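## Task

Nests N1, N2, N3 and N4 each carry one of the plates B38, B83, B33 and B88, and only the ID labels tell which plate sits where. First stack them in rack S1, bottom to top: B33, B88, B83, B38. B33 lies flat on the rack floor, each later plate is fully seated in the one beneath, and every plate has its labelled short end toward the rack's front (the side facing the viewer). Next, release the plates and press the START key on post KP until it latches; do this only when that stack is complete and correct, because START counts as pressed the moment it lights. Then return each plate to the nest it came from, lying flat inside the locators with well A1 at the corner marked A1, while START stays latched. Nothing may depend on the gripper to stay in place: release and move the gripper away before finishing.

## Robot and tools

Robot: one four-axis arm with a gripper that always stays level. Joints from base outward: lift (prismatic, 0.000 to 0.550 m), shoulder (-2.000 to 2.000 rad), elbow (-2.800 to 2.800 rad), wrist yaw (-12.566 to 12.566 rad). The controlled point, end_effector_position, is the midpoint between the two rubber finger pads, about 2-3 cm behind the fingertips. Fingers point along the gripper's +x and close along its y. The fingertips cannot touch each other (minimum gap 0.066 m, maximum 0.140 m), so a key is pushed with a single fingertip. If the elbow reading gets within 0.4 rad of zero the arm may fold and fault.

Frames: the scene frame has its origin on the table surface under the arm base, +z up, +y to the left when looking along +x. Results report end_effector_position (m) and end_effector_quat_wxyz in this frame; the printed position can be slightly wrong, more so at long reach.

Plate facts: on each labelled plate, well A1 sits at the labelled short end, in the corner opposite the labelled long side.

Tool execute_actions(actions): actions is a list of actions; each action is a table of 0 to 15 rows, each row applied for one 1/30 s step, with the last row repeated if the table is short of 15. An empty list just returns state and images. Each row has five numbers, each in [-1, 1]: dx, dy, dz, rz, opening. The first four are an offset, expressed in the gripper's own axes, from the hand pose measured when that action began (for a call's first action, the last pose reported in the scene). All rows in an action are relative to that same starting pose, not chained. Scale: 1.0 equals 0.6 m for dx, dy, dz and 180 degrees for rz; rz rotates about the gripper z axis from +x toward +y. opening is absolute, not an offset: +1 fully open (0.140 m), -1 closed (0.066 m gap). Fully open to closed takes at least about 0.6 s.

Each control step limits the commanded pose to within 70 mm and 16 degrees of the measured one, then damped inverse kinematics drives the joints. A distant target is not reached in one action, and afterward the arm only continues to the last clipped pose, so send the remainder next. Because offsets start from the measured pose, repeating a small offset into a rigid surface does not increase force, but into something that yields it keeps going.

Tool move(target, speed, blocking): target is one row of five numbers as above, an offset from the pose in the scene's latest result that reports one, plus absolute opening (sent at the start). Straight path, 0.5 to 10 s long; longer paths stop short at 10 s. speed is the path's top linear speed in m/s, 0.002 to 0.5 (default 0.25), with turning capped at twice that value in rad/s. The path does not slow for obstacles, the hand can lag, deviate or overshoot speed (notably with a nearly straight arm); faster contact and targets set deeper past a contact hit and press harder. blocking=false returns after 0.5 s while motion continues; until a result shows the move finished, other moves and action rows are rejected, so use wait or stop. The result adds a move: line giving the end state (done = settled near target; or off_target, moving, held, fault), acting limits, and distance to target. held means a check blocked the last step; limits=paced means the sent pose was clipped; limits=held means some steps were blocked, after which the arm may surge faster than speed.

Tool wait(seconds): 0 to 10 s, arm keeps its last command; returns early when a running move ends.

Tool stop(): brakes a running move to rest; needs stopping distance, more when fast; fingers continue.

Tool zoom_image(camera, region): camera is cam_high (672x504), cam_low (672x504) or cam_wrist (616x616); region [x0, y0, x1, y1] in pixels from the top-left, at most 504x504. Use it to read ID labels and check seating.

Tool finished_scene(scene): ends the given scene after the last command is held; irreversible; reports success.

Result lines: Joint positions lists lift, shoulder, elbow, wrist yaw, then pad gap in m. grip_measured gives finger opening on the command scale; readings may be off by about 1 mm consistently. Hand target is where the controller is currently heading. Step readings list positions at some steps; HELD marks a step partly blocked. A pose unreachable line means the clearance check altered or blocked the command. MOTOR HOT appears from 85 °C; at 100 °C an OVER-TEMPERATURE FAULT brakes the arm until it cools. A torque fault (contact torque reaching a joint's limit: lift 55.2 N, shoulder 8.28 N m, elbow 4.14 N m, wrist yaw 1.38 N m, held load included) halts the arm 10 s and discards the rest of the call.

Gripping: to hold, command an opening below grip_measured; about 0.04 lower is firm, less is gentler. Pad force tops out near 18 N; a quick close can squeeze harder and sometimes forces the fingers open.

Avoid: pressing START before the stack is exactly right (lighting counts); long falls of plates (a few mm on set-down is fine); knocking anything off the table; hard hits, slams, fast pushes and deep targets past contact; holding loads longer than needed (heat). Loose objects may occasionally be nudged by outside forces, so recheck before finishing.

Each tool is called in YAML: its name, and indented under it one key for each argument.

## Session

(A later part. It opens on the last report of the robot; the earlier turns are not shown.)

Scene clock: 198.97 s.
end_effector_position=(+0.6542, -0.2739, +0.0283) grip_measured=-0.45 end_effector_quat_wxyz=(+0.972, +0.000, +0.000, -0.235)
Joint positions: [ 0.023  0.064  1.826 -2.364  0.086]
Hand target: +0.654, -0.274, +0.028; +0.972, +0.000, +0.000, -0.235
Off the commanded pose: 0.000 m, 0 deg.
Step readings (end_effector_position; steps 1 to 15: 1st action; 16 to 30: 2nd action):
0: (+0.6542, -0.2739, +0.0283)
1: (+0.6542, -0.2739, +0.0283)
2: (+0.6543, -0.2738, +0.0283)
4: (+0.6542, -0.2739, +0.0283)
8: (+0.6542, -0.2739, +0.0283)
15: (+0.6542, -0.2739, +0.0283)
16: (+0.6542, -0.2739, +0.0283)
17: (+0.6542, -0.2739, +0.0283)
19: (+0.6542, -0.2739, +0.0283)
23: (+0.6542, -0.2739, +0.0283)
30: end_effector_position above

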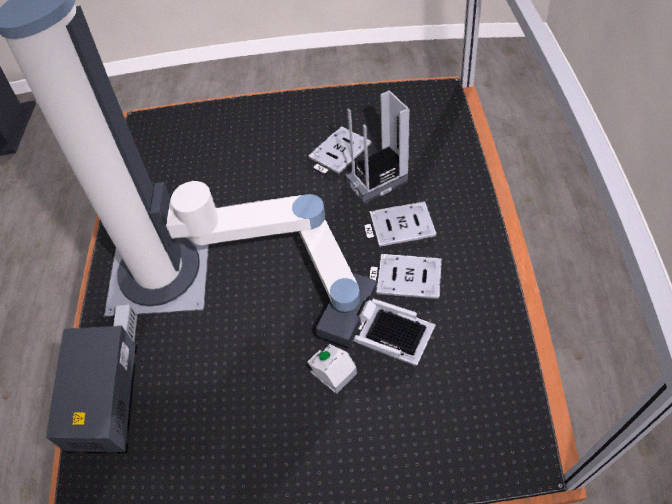

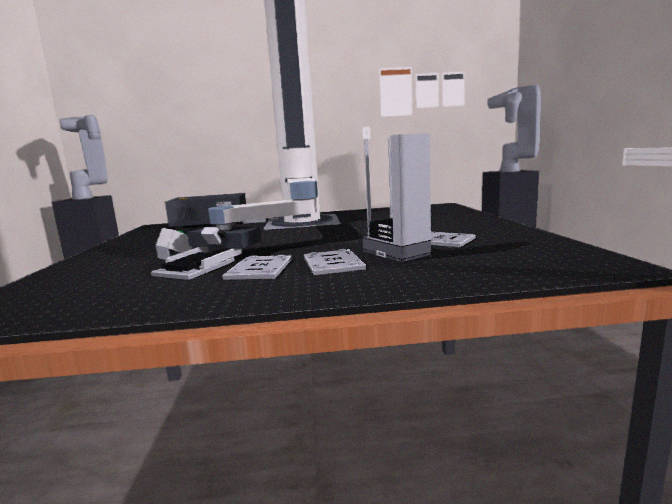

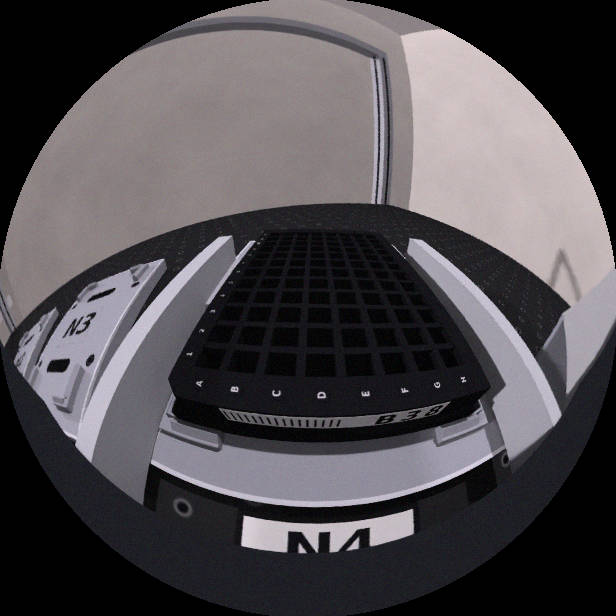

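move:
  target: [0,0,-0.335,0,-0.5]
  speed: 0.12

move:
  target: [0,0,-0.012,0,-0.5]
  speed: 0.008

execute_actions:
  actions:
    - [[0,0,0,0,0]]

move:
  target: [-0.27,0,0,0,0]

zoom_image:
  camera: "cam_wrist"
  region: [250,190,380,310]

zoom_image:
  camera: "cam_low"
  region: [350,190,440,260]

move:
  target: [-0.39,-0.609,0,-0.434,0]

Scene clock: 220.10 s.
end_effector_position=(+0.6652, +0.2498, +0.1044) grip_measured=-0.45 end_effector_quat_wxyz=(+0.967, +0.000, +0.000, +0.255)
Joint positions: [ 0.099  1.06   1.814 -2.359  0.086]
Hand target: +0.665, +0.250, +0.104; +0.967, +0.000, +0.000, +0.255
Off the commanded pose: 0.000 m, 0 deg.
move: done

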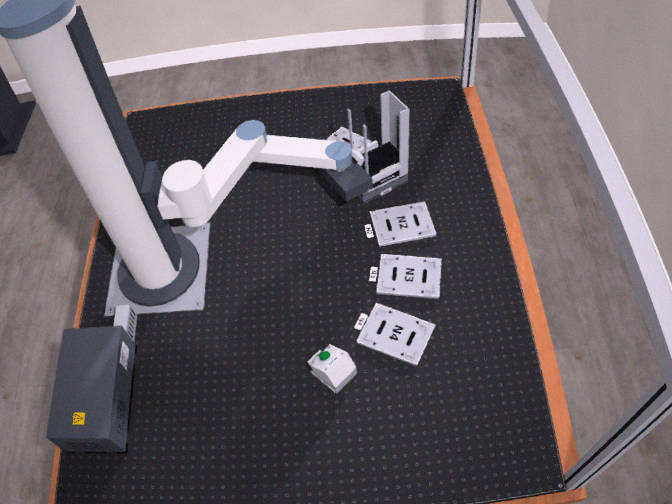

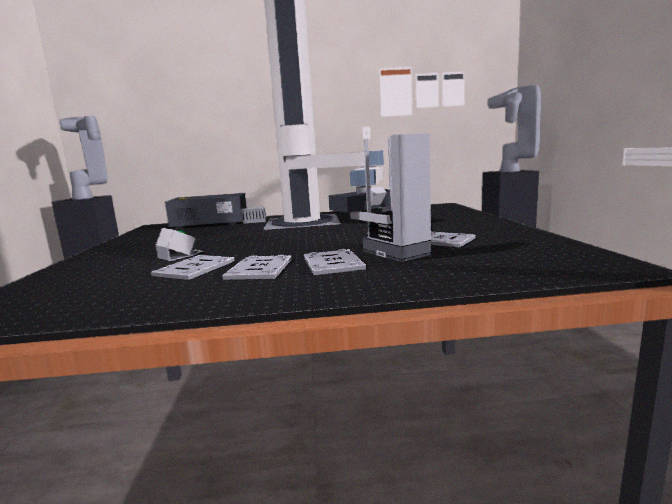

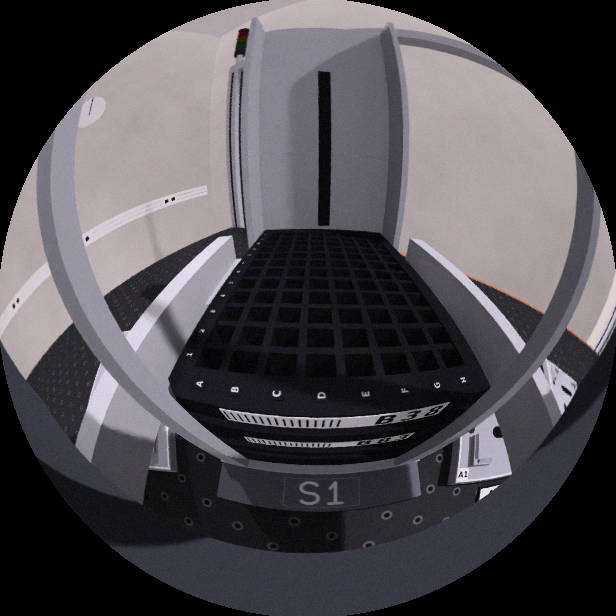

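Scene clock: 221.23 s.
end_effector_position=(+0.6652, +0.2498, +0.0972) grip_measured=-0.45 end_effector_quat_wxyz=(+0.967, +0.000, +0.000, +0.255)
Joint positions: [ 0.092  1.06   1.814 -2.359  0.086]
Hand target: +0.665, +0.250, +0.097; +0.967, +0.000, +0.000, +0.255
Off the commanded pose: 0.000 m, 0 deg.
move: done

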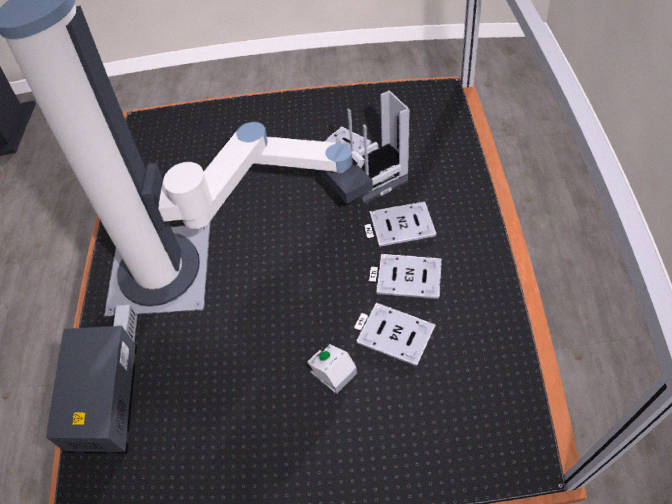

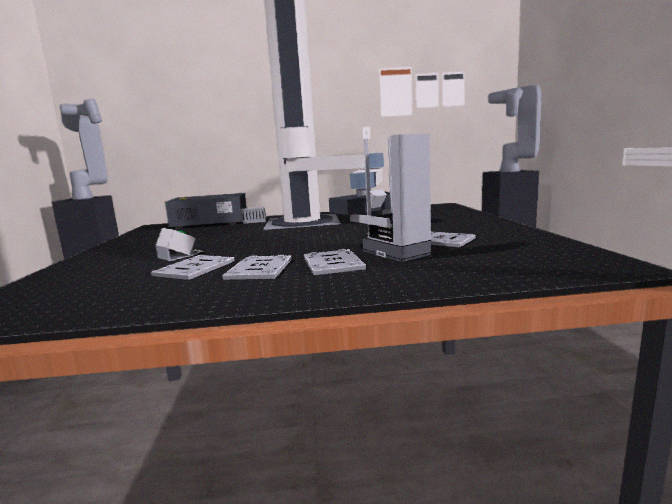

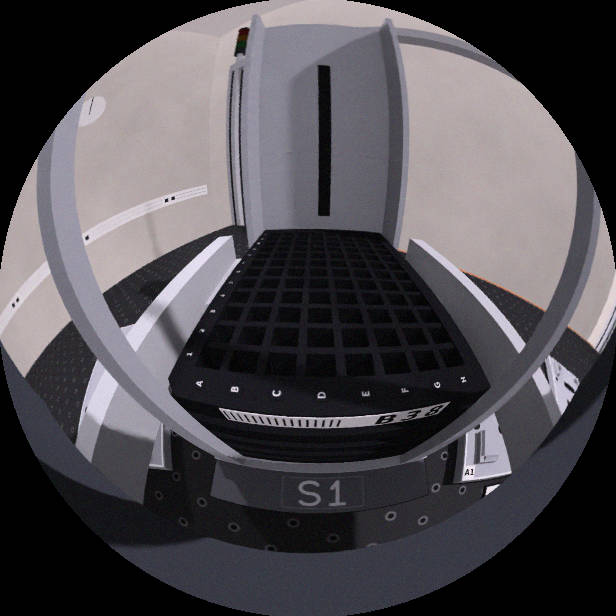

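Scene clock: 221.73 s.
end_effector_position=(+0.6652, +0.2498, +0.0972) grip_measured=+0.00 end_effector_quat_wxyz=(+0.967, +0.000, +0.000, +0.255)
Joint positions: [ 0.092  1.06   1.814 -2.359  0.103]
Hand target: +0.665, +0.250, +0.097; +0.967, +0.000, +0.000, +0.255
Off the commanded pose: 0.000 m, 0 deg.
Step readings (end_effector_position):
0: (+0.6652, +0.2498, +0.0972)
1: (+0.6652, +0.2498, +0.0972)
2: (+0.6652, +0.2498, +0.0972)
4: (+0.6652, +0.2498, +0.0972)
8: (+0.6652, +0.2498, +0.0972)
15: end_effector_position above

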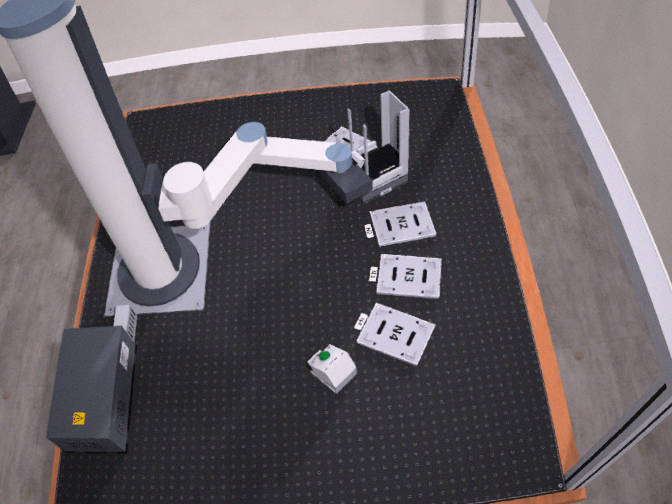

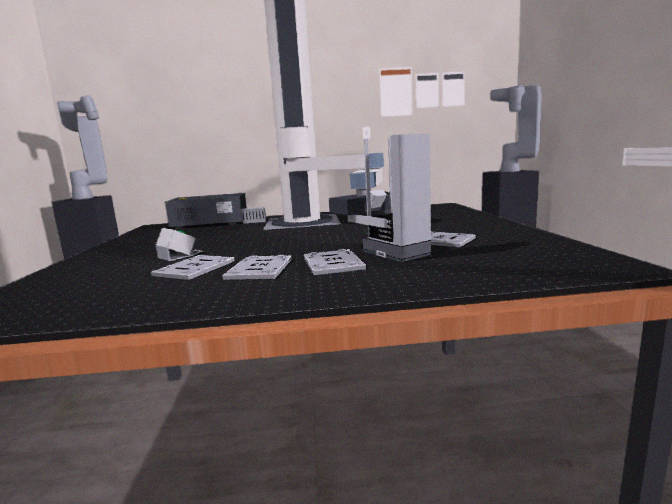

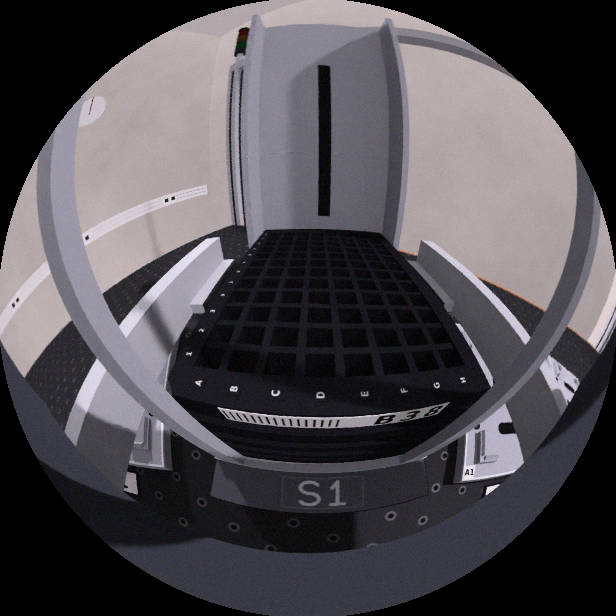

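Scene clock: 222.80 s.
end_effector_position=(+0.5242, +0.1700, +0.0972) grip_measured=+0.00 end_effector_quat_wxyz=(+0.967, +0.000, +0.000, +0.254)
Joint positions: [ 0.092  1.354  0.987 -1.826  0.103]
Hand target: +0.524, +0.170, +0.097; +0.967, +0.000, +0.000, +0.255
Off the commanded pose: 0.000 m, 0 deg.
move: done

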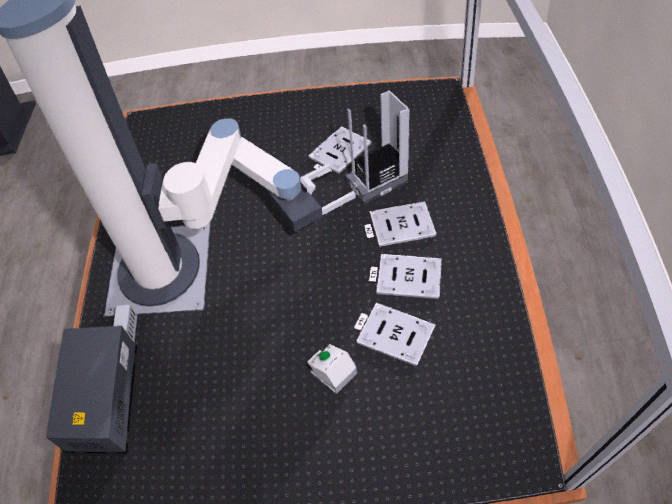

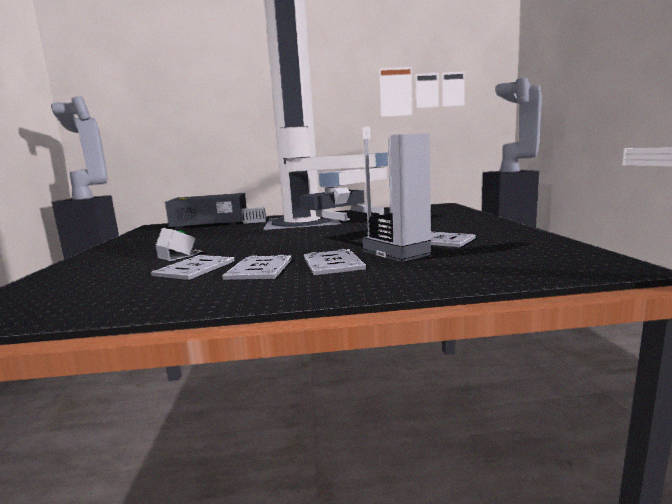

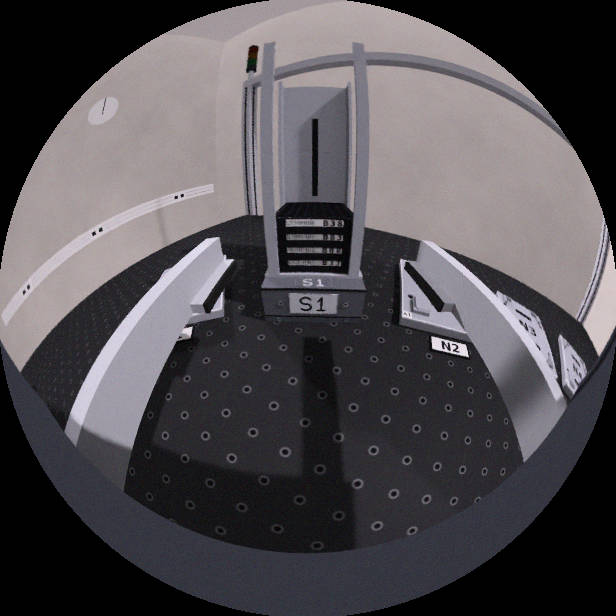

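Region (250, 190, 380, 310) of cam_wrist's 616x616 image, scaled by 3.877, with more detail than that image has; it fills the top 465 rows of this view, and the rest is white.

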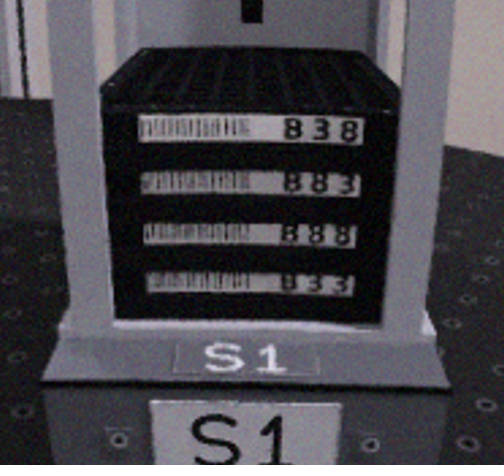

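Region (350, 190, 440, 260) of cam_low's 672x504 image, scaled by 5.600, with more detail than that image has.

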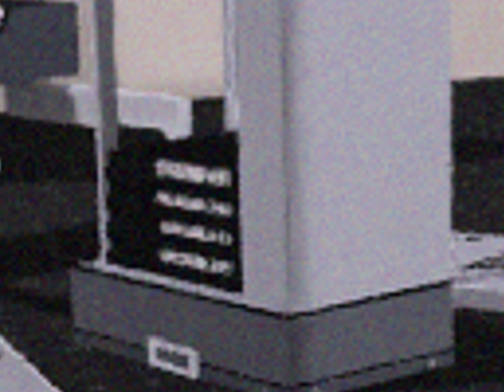

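Scene clock: 225.87 s.
end_effector_position=(+0.5002, -0.2633, +0.0972) grip_measured=+0.00 end_effector_quat_wxyz=(+0.911, +0.000, +0.000, -0.412)
Joint positions: [ 0.092  0.286  1.134 -2.269  0.103]
Hand target: +0.500, -0.263, +0.097; +0.911, +0.000, +0.000, -0.412
Off the commanded pose: 0.000 m, 0 deg.
move: done

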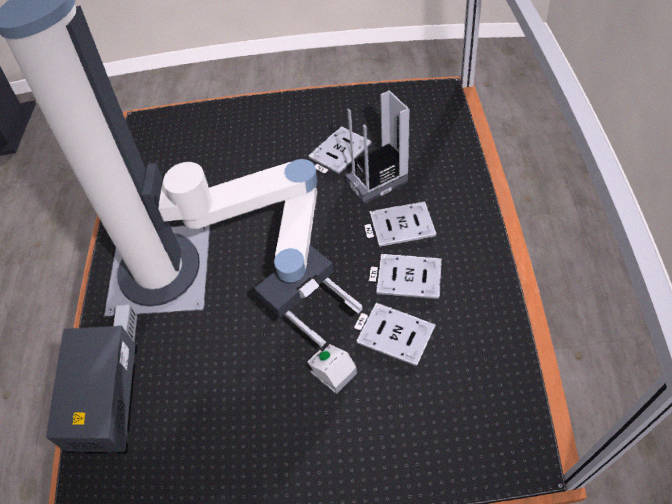

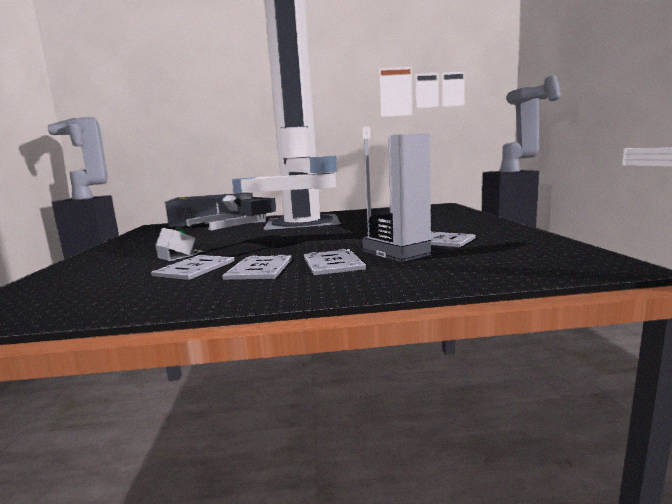

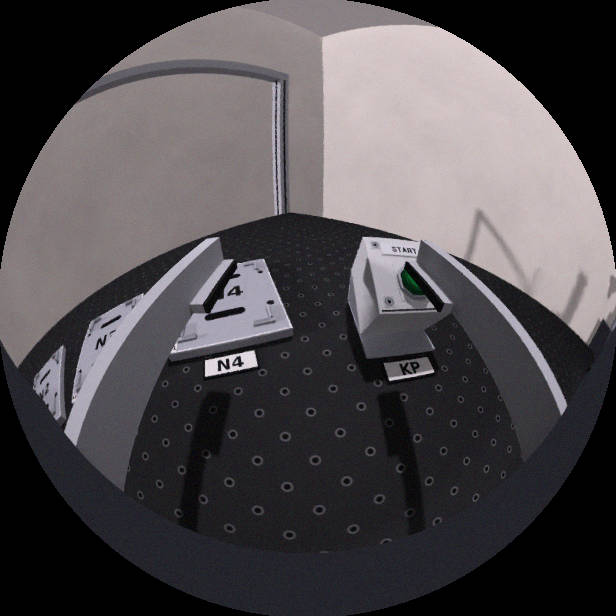

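The tip is nearly over the key already.

move:
  target: [0,0,-0.017,0,0]
  speed: 0.01

zoom_image:
  camera: "cam_high"
  region: [285,320,375,400]

zoom_image:
  camera: "cam_low"
  region: [145,200,245,270]

Scene clock: 230.83 s.
end_effector_position=(+0.5002, -0.2633, +0.0870) grip_measured=+0.00 end_effector_quat_wxyz=(+0.911, +0.000, +0.000, -0.412)
Joint positions: [ 0.082  0.286  1.134 -2.269  0.103]
Hand target: +0.500, -0.263, +0.087; +0.911, +0.000, +0.000, -0.412
Off the commanded pose: 0.000 m, 0 deg.
move: done

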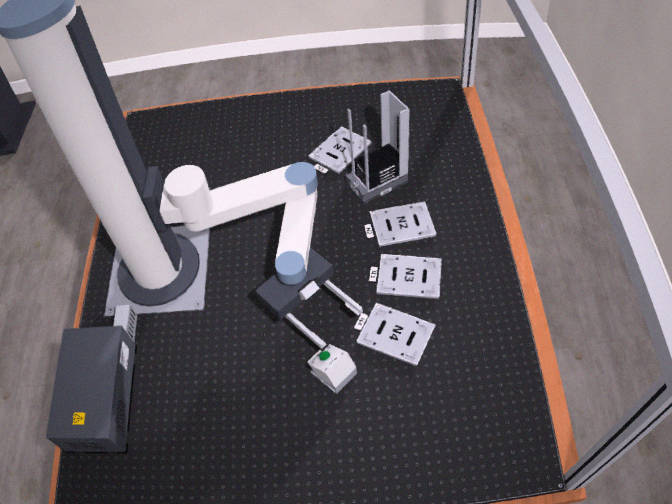

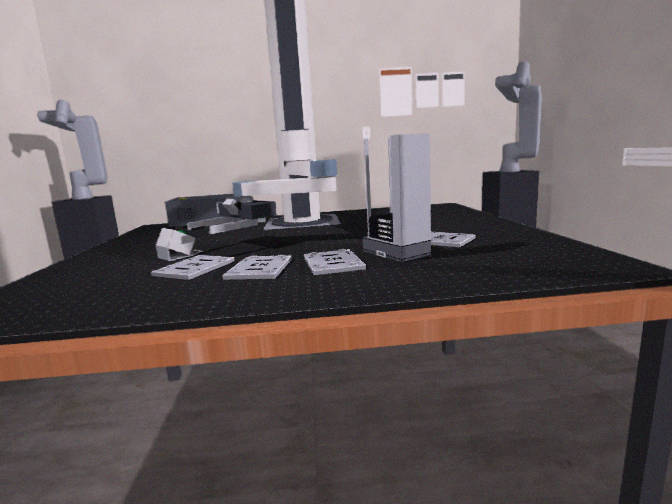

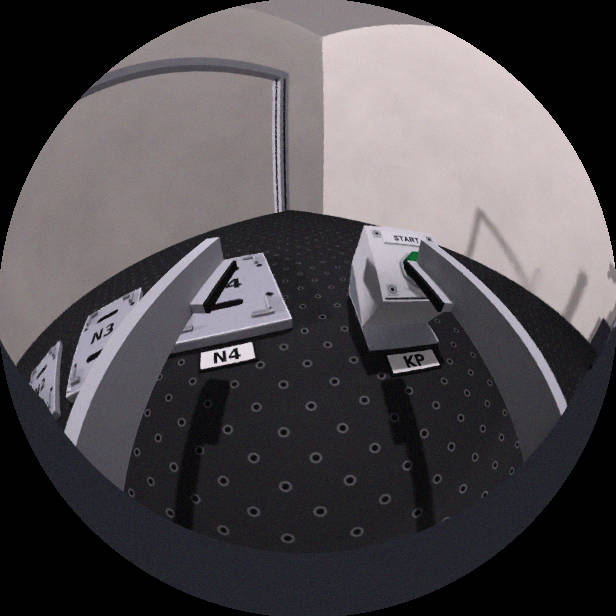

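Region (285, 320, 375, 400) of cam_high's 672x504 image, scaled by 5.600, with more detail than that image has.

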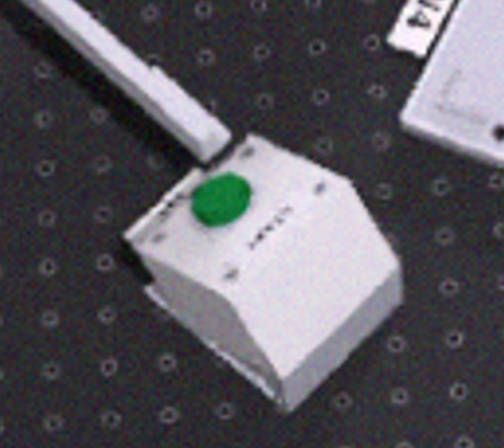

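Region (145, 200, 245, 270) of cam_low's 672x504 image, scaled by 5.040, with more detail than that image has; it fills the top 353 rows of this view, and the rest is white.

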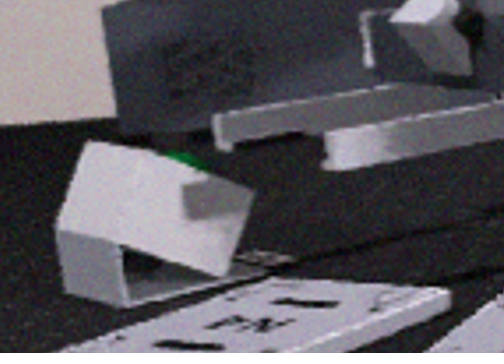

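move:
  target: [0.02,-0.013,0.002,0,0]
  speed: 0.012

zoom_image:
  camera: "cam_high"
  region: [285,320,375,400]

zoom_image:
  camera: "cam_low"
  region: [145,200,245,270]

Scene clock: 236.33 s.
end_effector_position=(+0.5022, -0.2775, +0.0881) grip_measured=+0.00 end_effector_quat_wxyz=(+0.911, +0.000, +0.000, -0.412)
Joint positions: [ 0.083  0.233  1.18  -2.262  0.103]
Hand target: +0.502, -0.277, +0.088; +0.911, +0.000, +0.000, -0.412
Off the commanded pose: 0.000 m, 0 deg.
move: done

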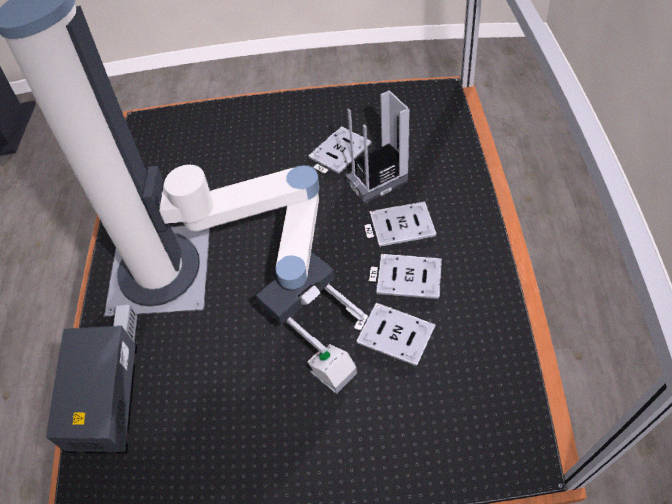

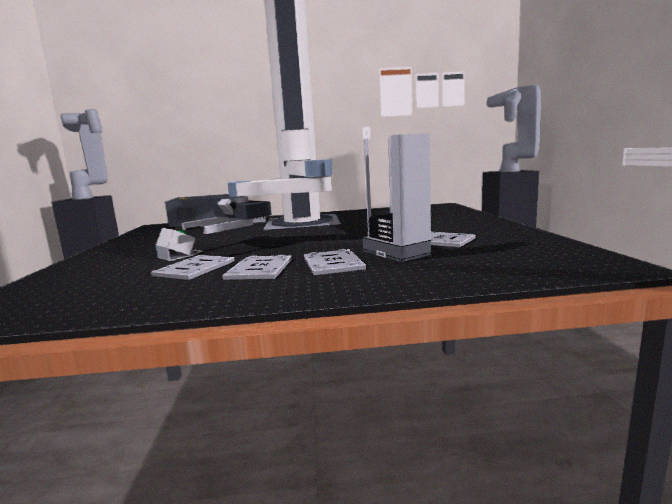

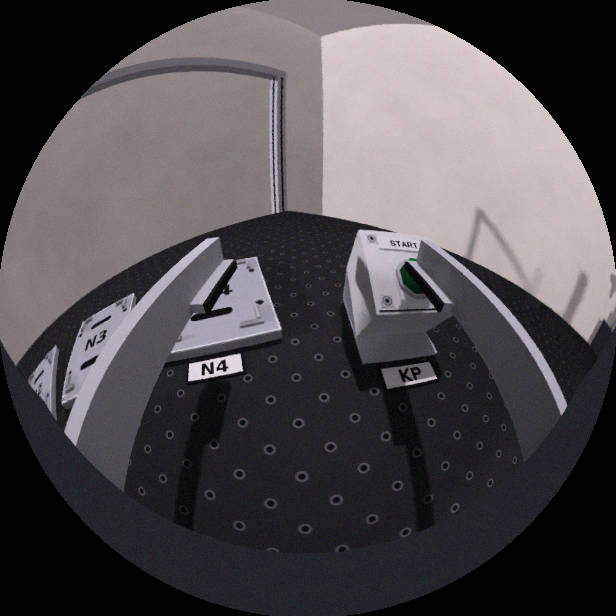

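Region (285, 320, 375, 400) of cam_high's 672x504 image, scaled by 5.600, with more detail than that image has.

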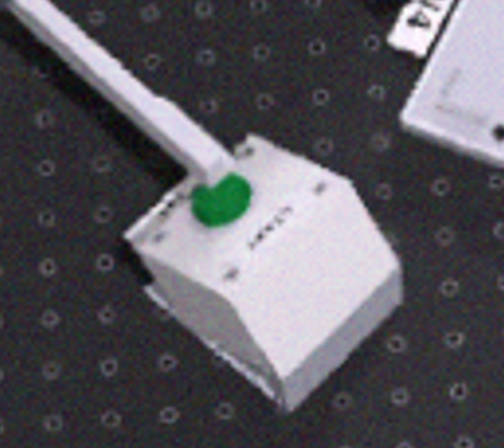

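Region (145, 200, 245, 270) of cam_low's 672x504 image, scaled by 5.040, with more detail than that image has; it fills the top 353 rows of this view, and the rest is white.

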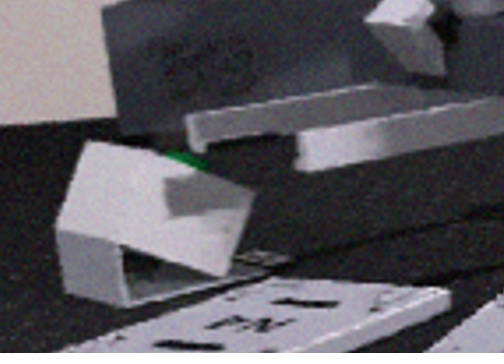

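move:
  target: [0.004,-0.002,-0.015,0,0]
  speed: 0.006

zoom_image:
  camera: "cam_high"
  region: [285,320,375,400]

Scene clock: 240.87 s.
end_effector_position=(+0.5032, -0.2798, +0.0794) grip_measured=+0.00 end_effector_quat_wxyz=(+0.912, +0.000, +0.000, -0.411)
Joint positions: [ 0.074  0.224  1.19  -2.261  0.103]
Hand target: +0.503, -0.280, +0.079; +0.911, +0.000, +0.000, -0.412
Off the commanded pose: 0.001 m, 0 deg.
move: done

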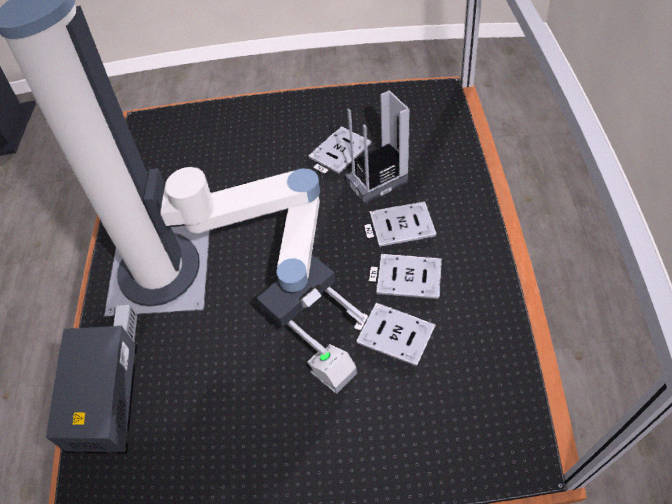

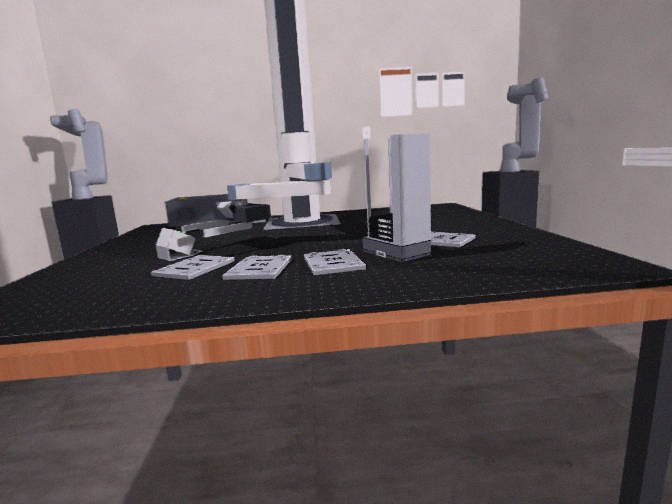

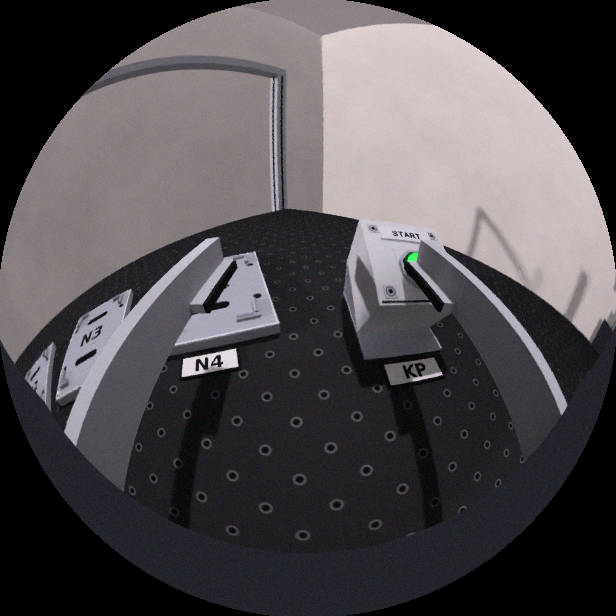

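Region (285, 320, 375, 400) of cam_high's 672x504 image, scaled by 5.600, with more detail than that image has.

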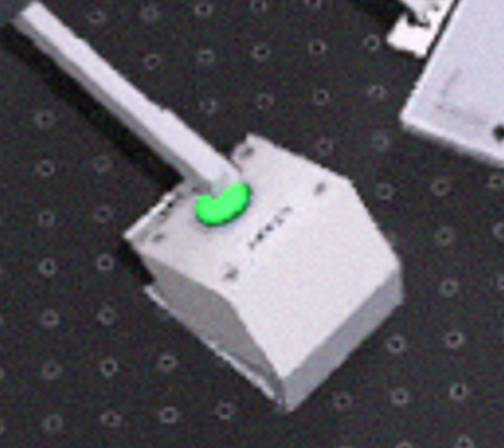

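move:
  target: [0.001,0,-0.003,0,0]
  speed: 0.004

move:
  target: [0,0,0.03,0,0]
  speed: 0.03

zoom_image:
  camera: "cam_low"
  region: [145,200,245,270]

Scene clock: 246.23 s.
end_effector_position=(+0.5036, -0.2802, +0.0780) grip_measured=+0.00 end_effector_quat_wxyz=(+0.912, +0.000, +0.000, -0.411)
Joint positions: [ 0.073  0.223  1.192 -2.262  0.103]
Hand target: +0.504, -0.280, +0.078; +0.912, +0.000, +0.000, -0.411
Off the commanded pose: 0.000 m, 0 deg.
move: done

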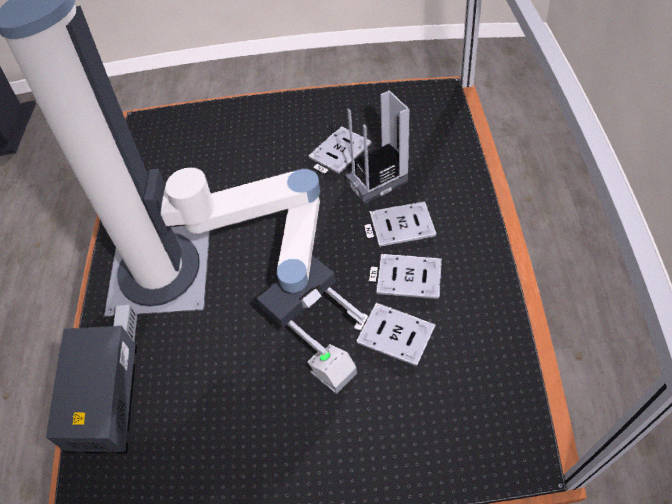

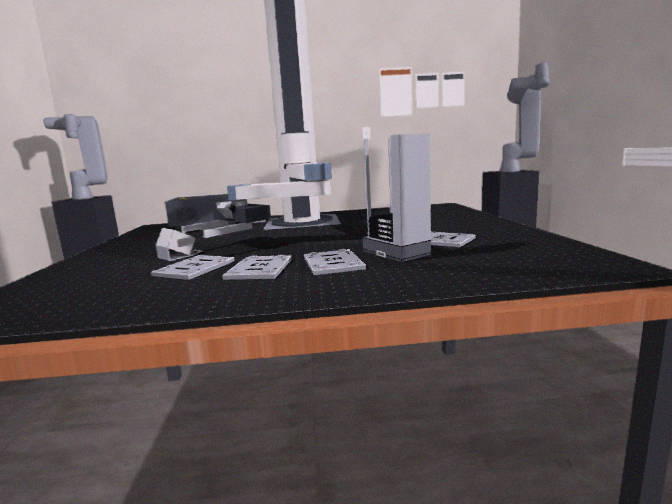

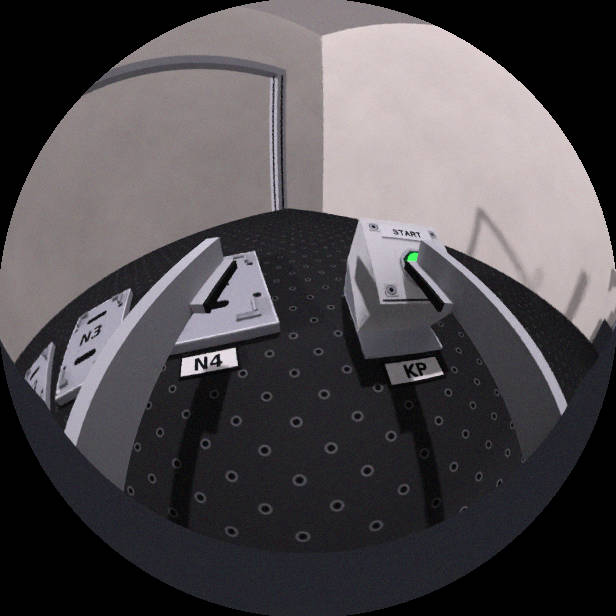

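Scene clock: 247.07 s.
end_effector_position=(+0.5035, -0.2801, +0.0960) grip_measured=+0.00 end_effector_quat_wxyz=(+0.912, +0.000, +0.000, -0.411)
Joint positions: [ 0.091  0.223  1.192 -2.263  0.103]
Hand target: +0.504, -0.280, +0.096; +0.912, +0.000, +0.000, -0.411
Off the commanded pose: 0.000 m, 0 deg.
move: done

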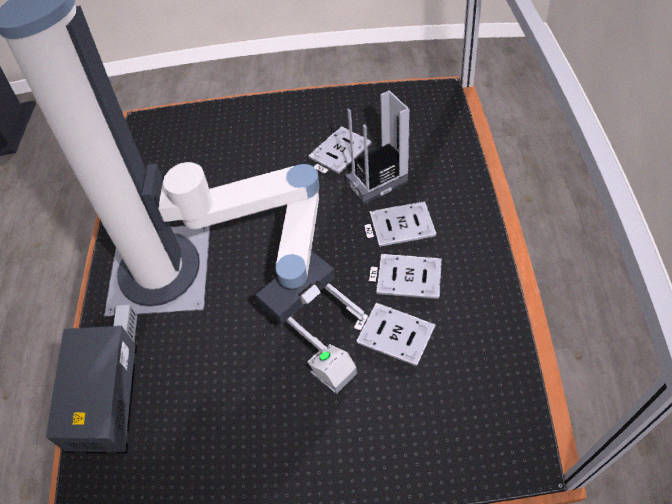

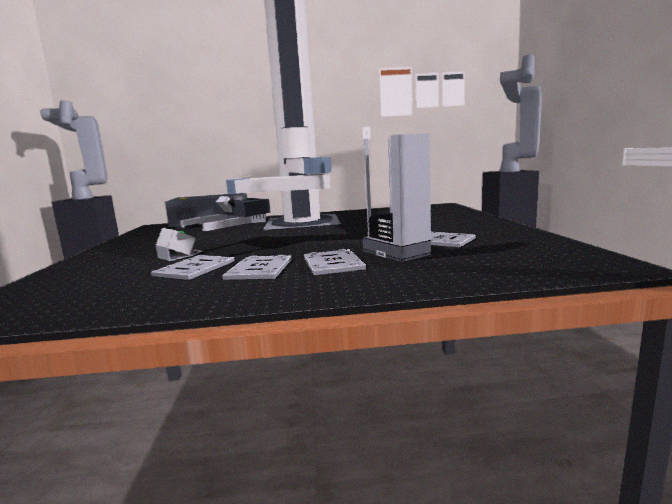

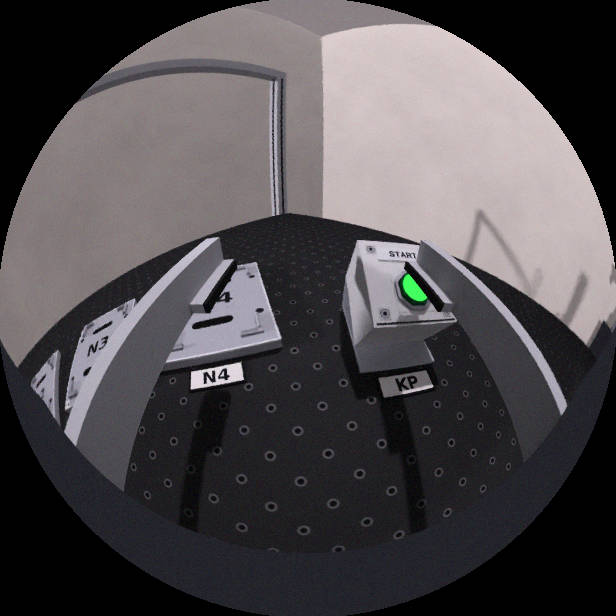

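Region (145, 200, 245, 270) of cam_low's 672x504 image, scaled by 5.040, with more detail than that image has; it fills the top 353 rows of this view, and the rest is white.

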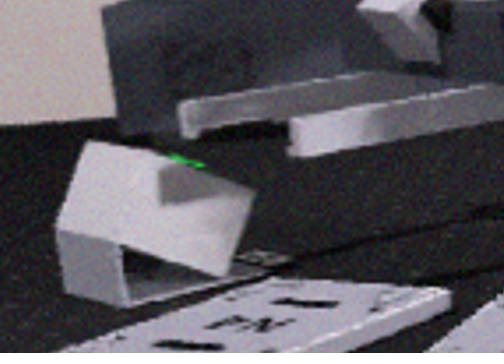

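wait:
  seconds: 1

zoom_image:
  camera: "cam_low"
  region: [145,200,245,270]

Scene clock: 250.80 s.
end_effector_position=(+0.5035, -0.2801, +0.0960) grip_measured=+0.00 end_effector_quat_wxyz=(+0.912, +0.000, +0.000, -0.411)
Joint positions: [ 0.091  0.223  1.192 -2.263  0.103]
Hand target: +0.504, -0.280, +0.096; +0.912, +0.000, +0.000, -0.411
Off the commanded pose: 0.000 m, 0 deg.
wait: 1.00 s; at rest from the start

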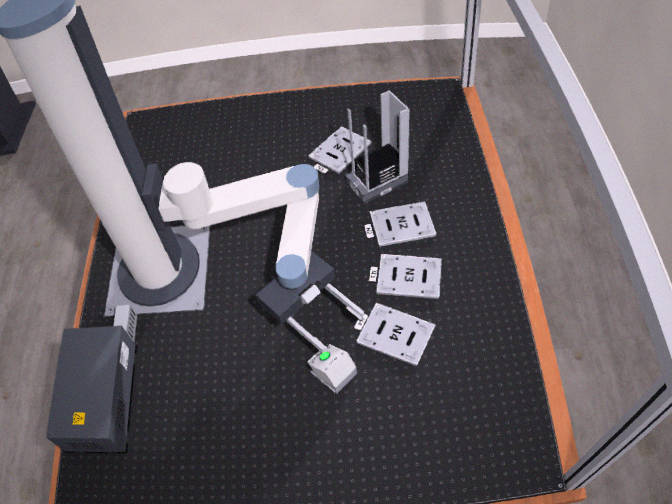

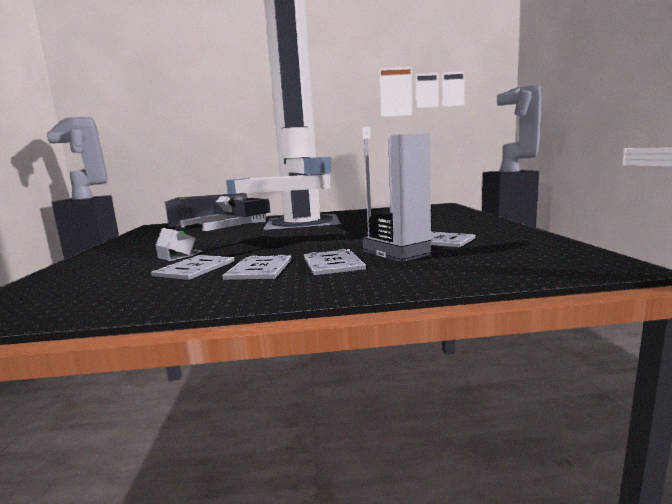

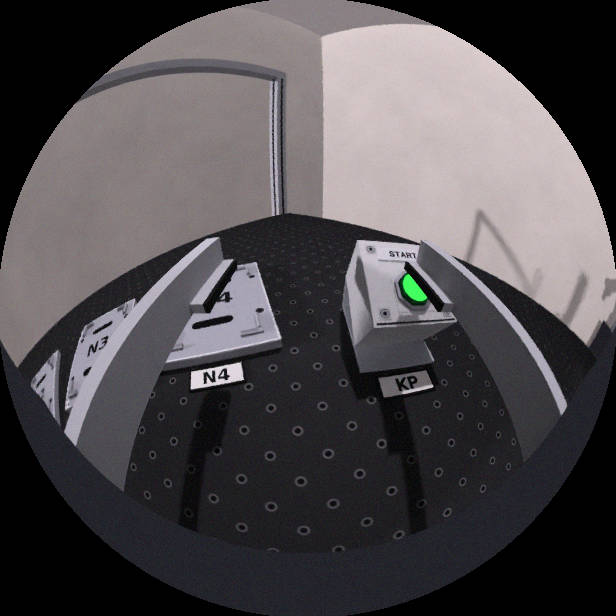

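Region (145, 200, 245, 270) of cam_low's 672x504 image, scaled by 5.040, with more detail than that image has; it fills the top 353 rows of this view, and the rest is white.

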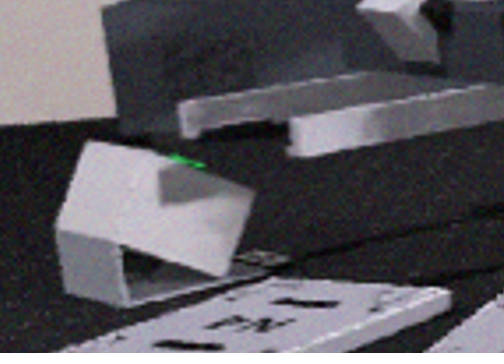

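zoom_image:
  camera: "cam_high"
  region: [285,320,375,400]

zoom_image:
  camera: "cam_wrist"
  region: [350,230,470,340]

Region (285, 320, 375, 400) of cam_high's 672x504 image, scaled by 5.600, with more detail than that image has.

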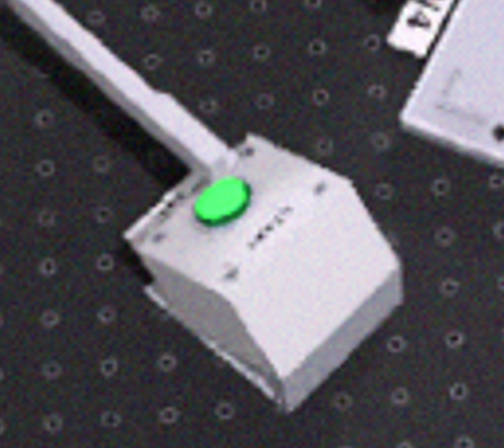

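Region (350, 230, 470, 340) of cam_wrist's 616x616 image, scaled by 4.200, with more detail than that image has; it fills the top 462 rows of this view, and the rest is white.

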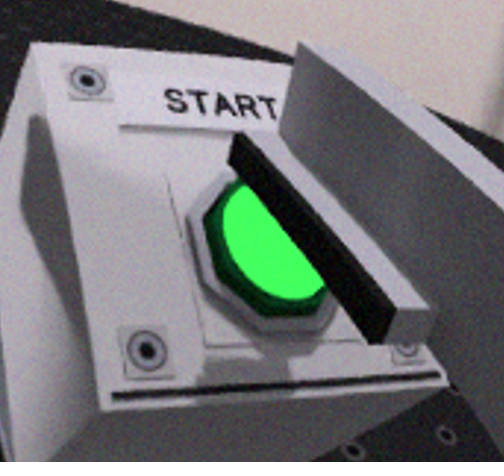

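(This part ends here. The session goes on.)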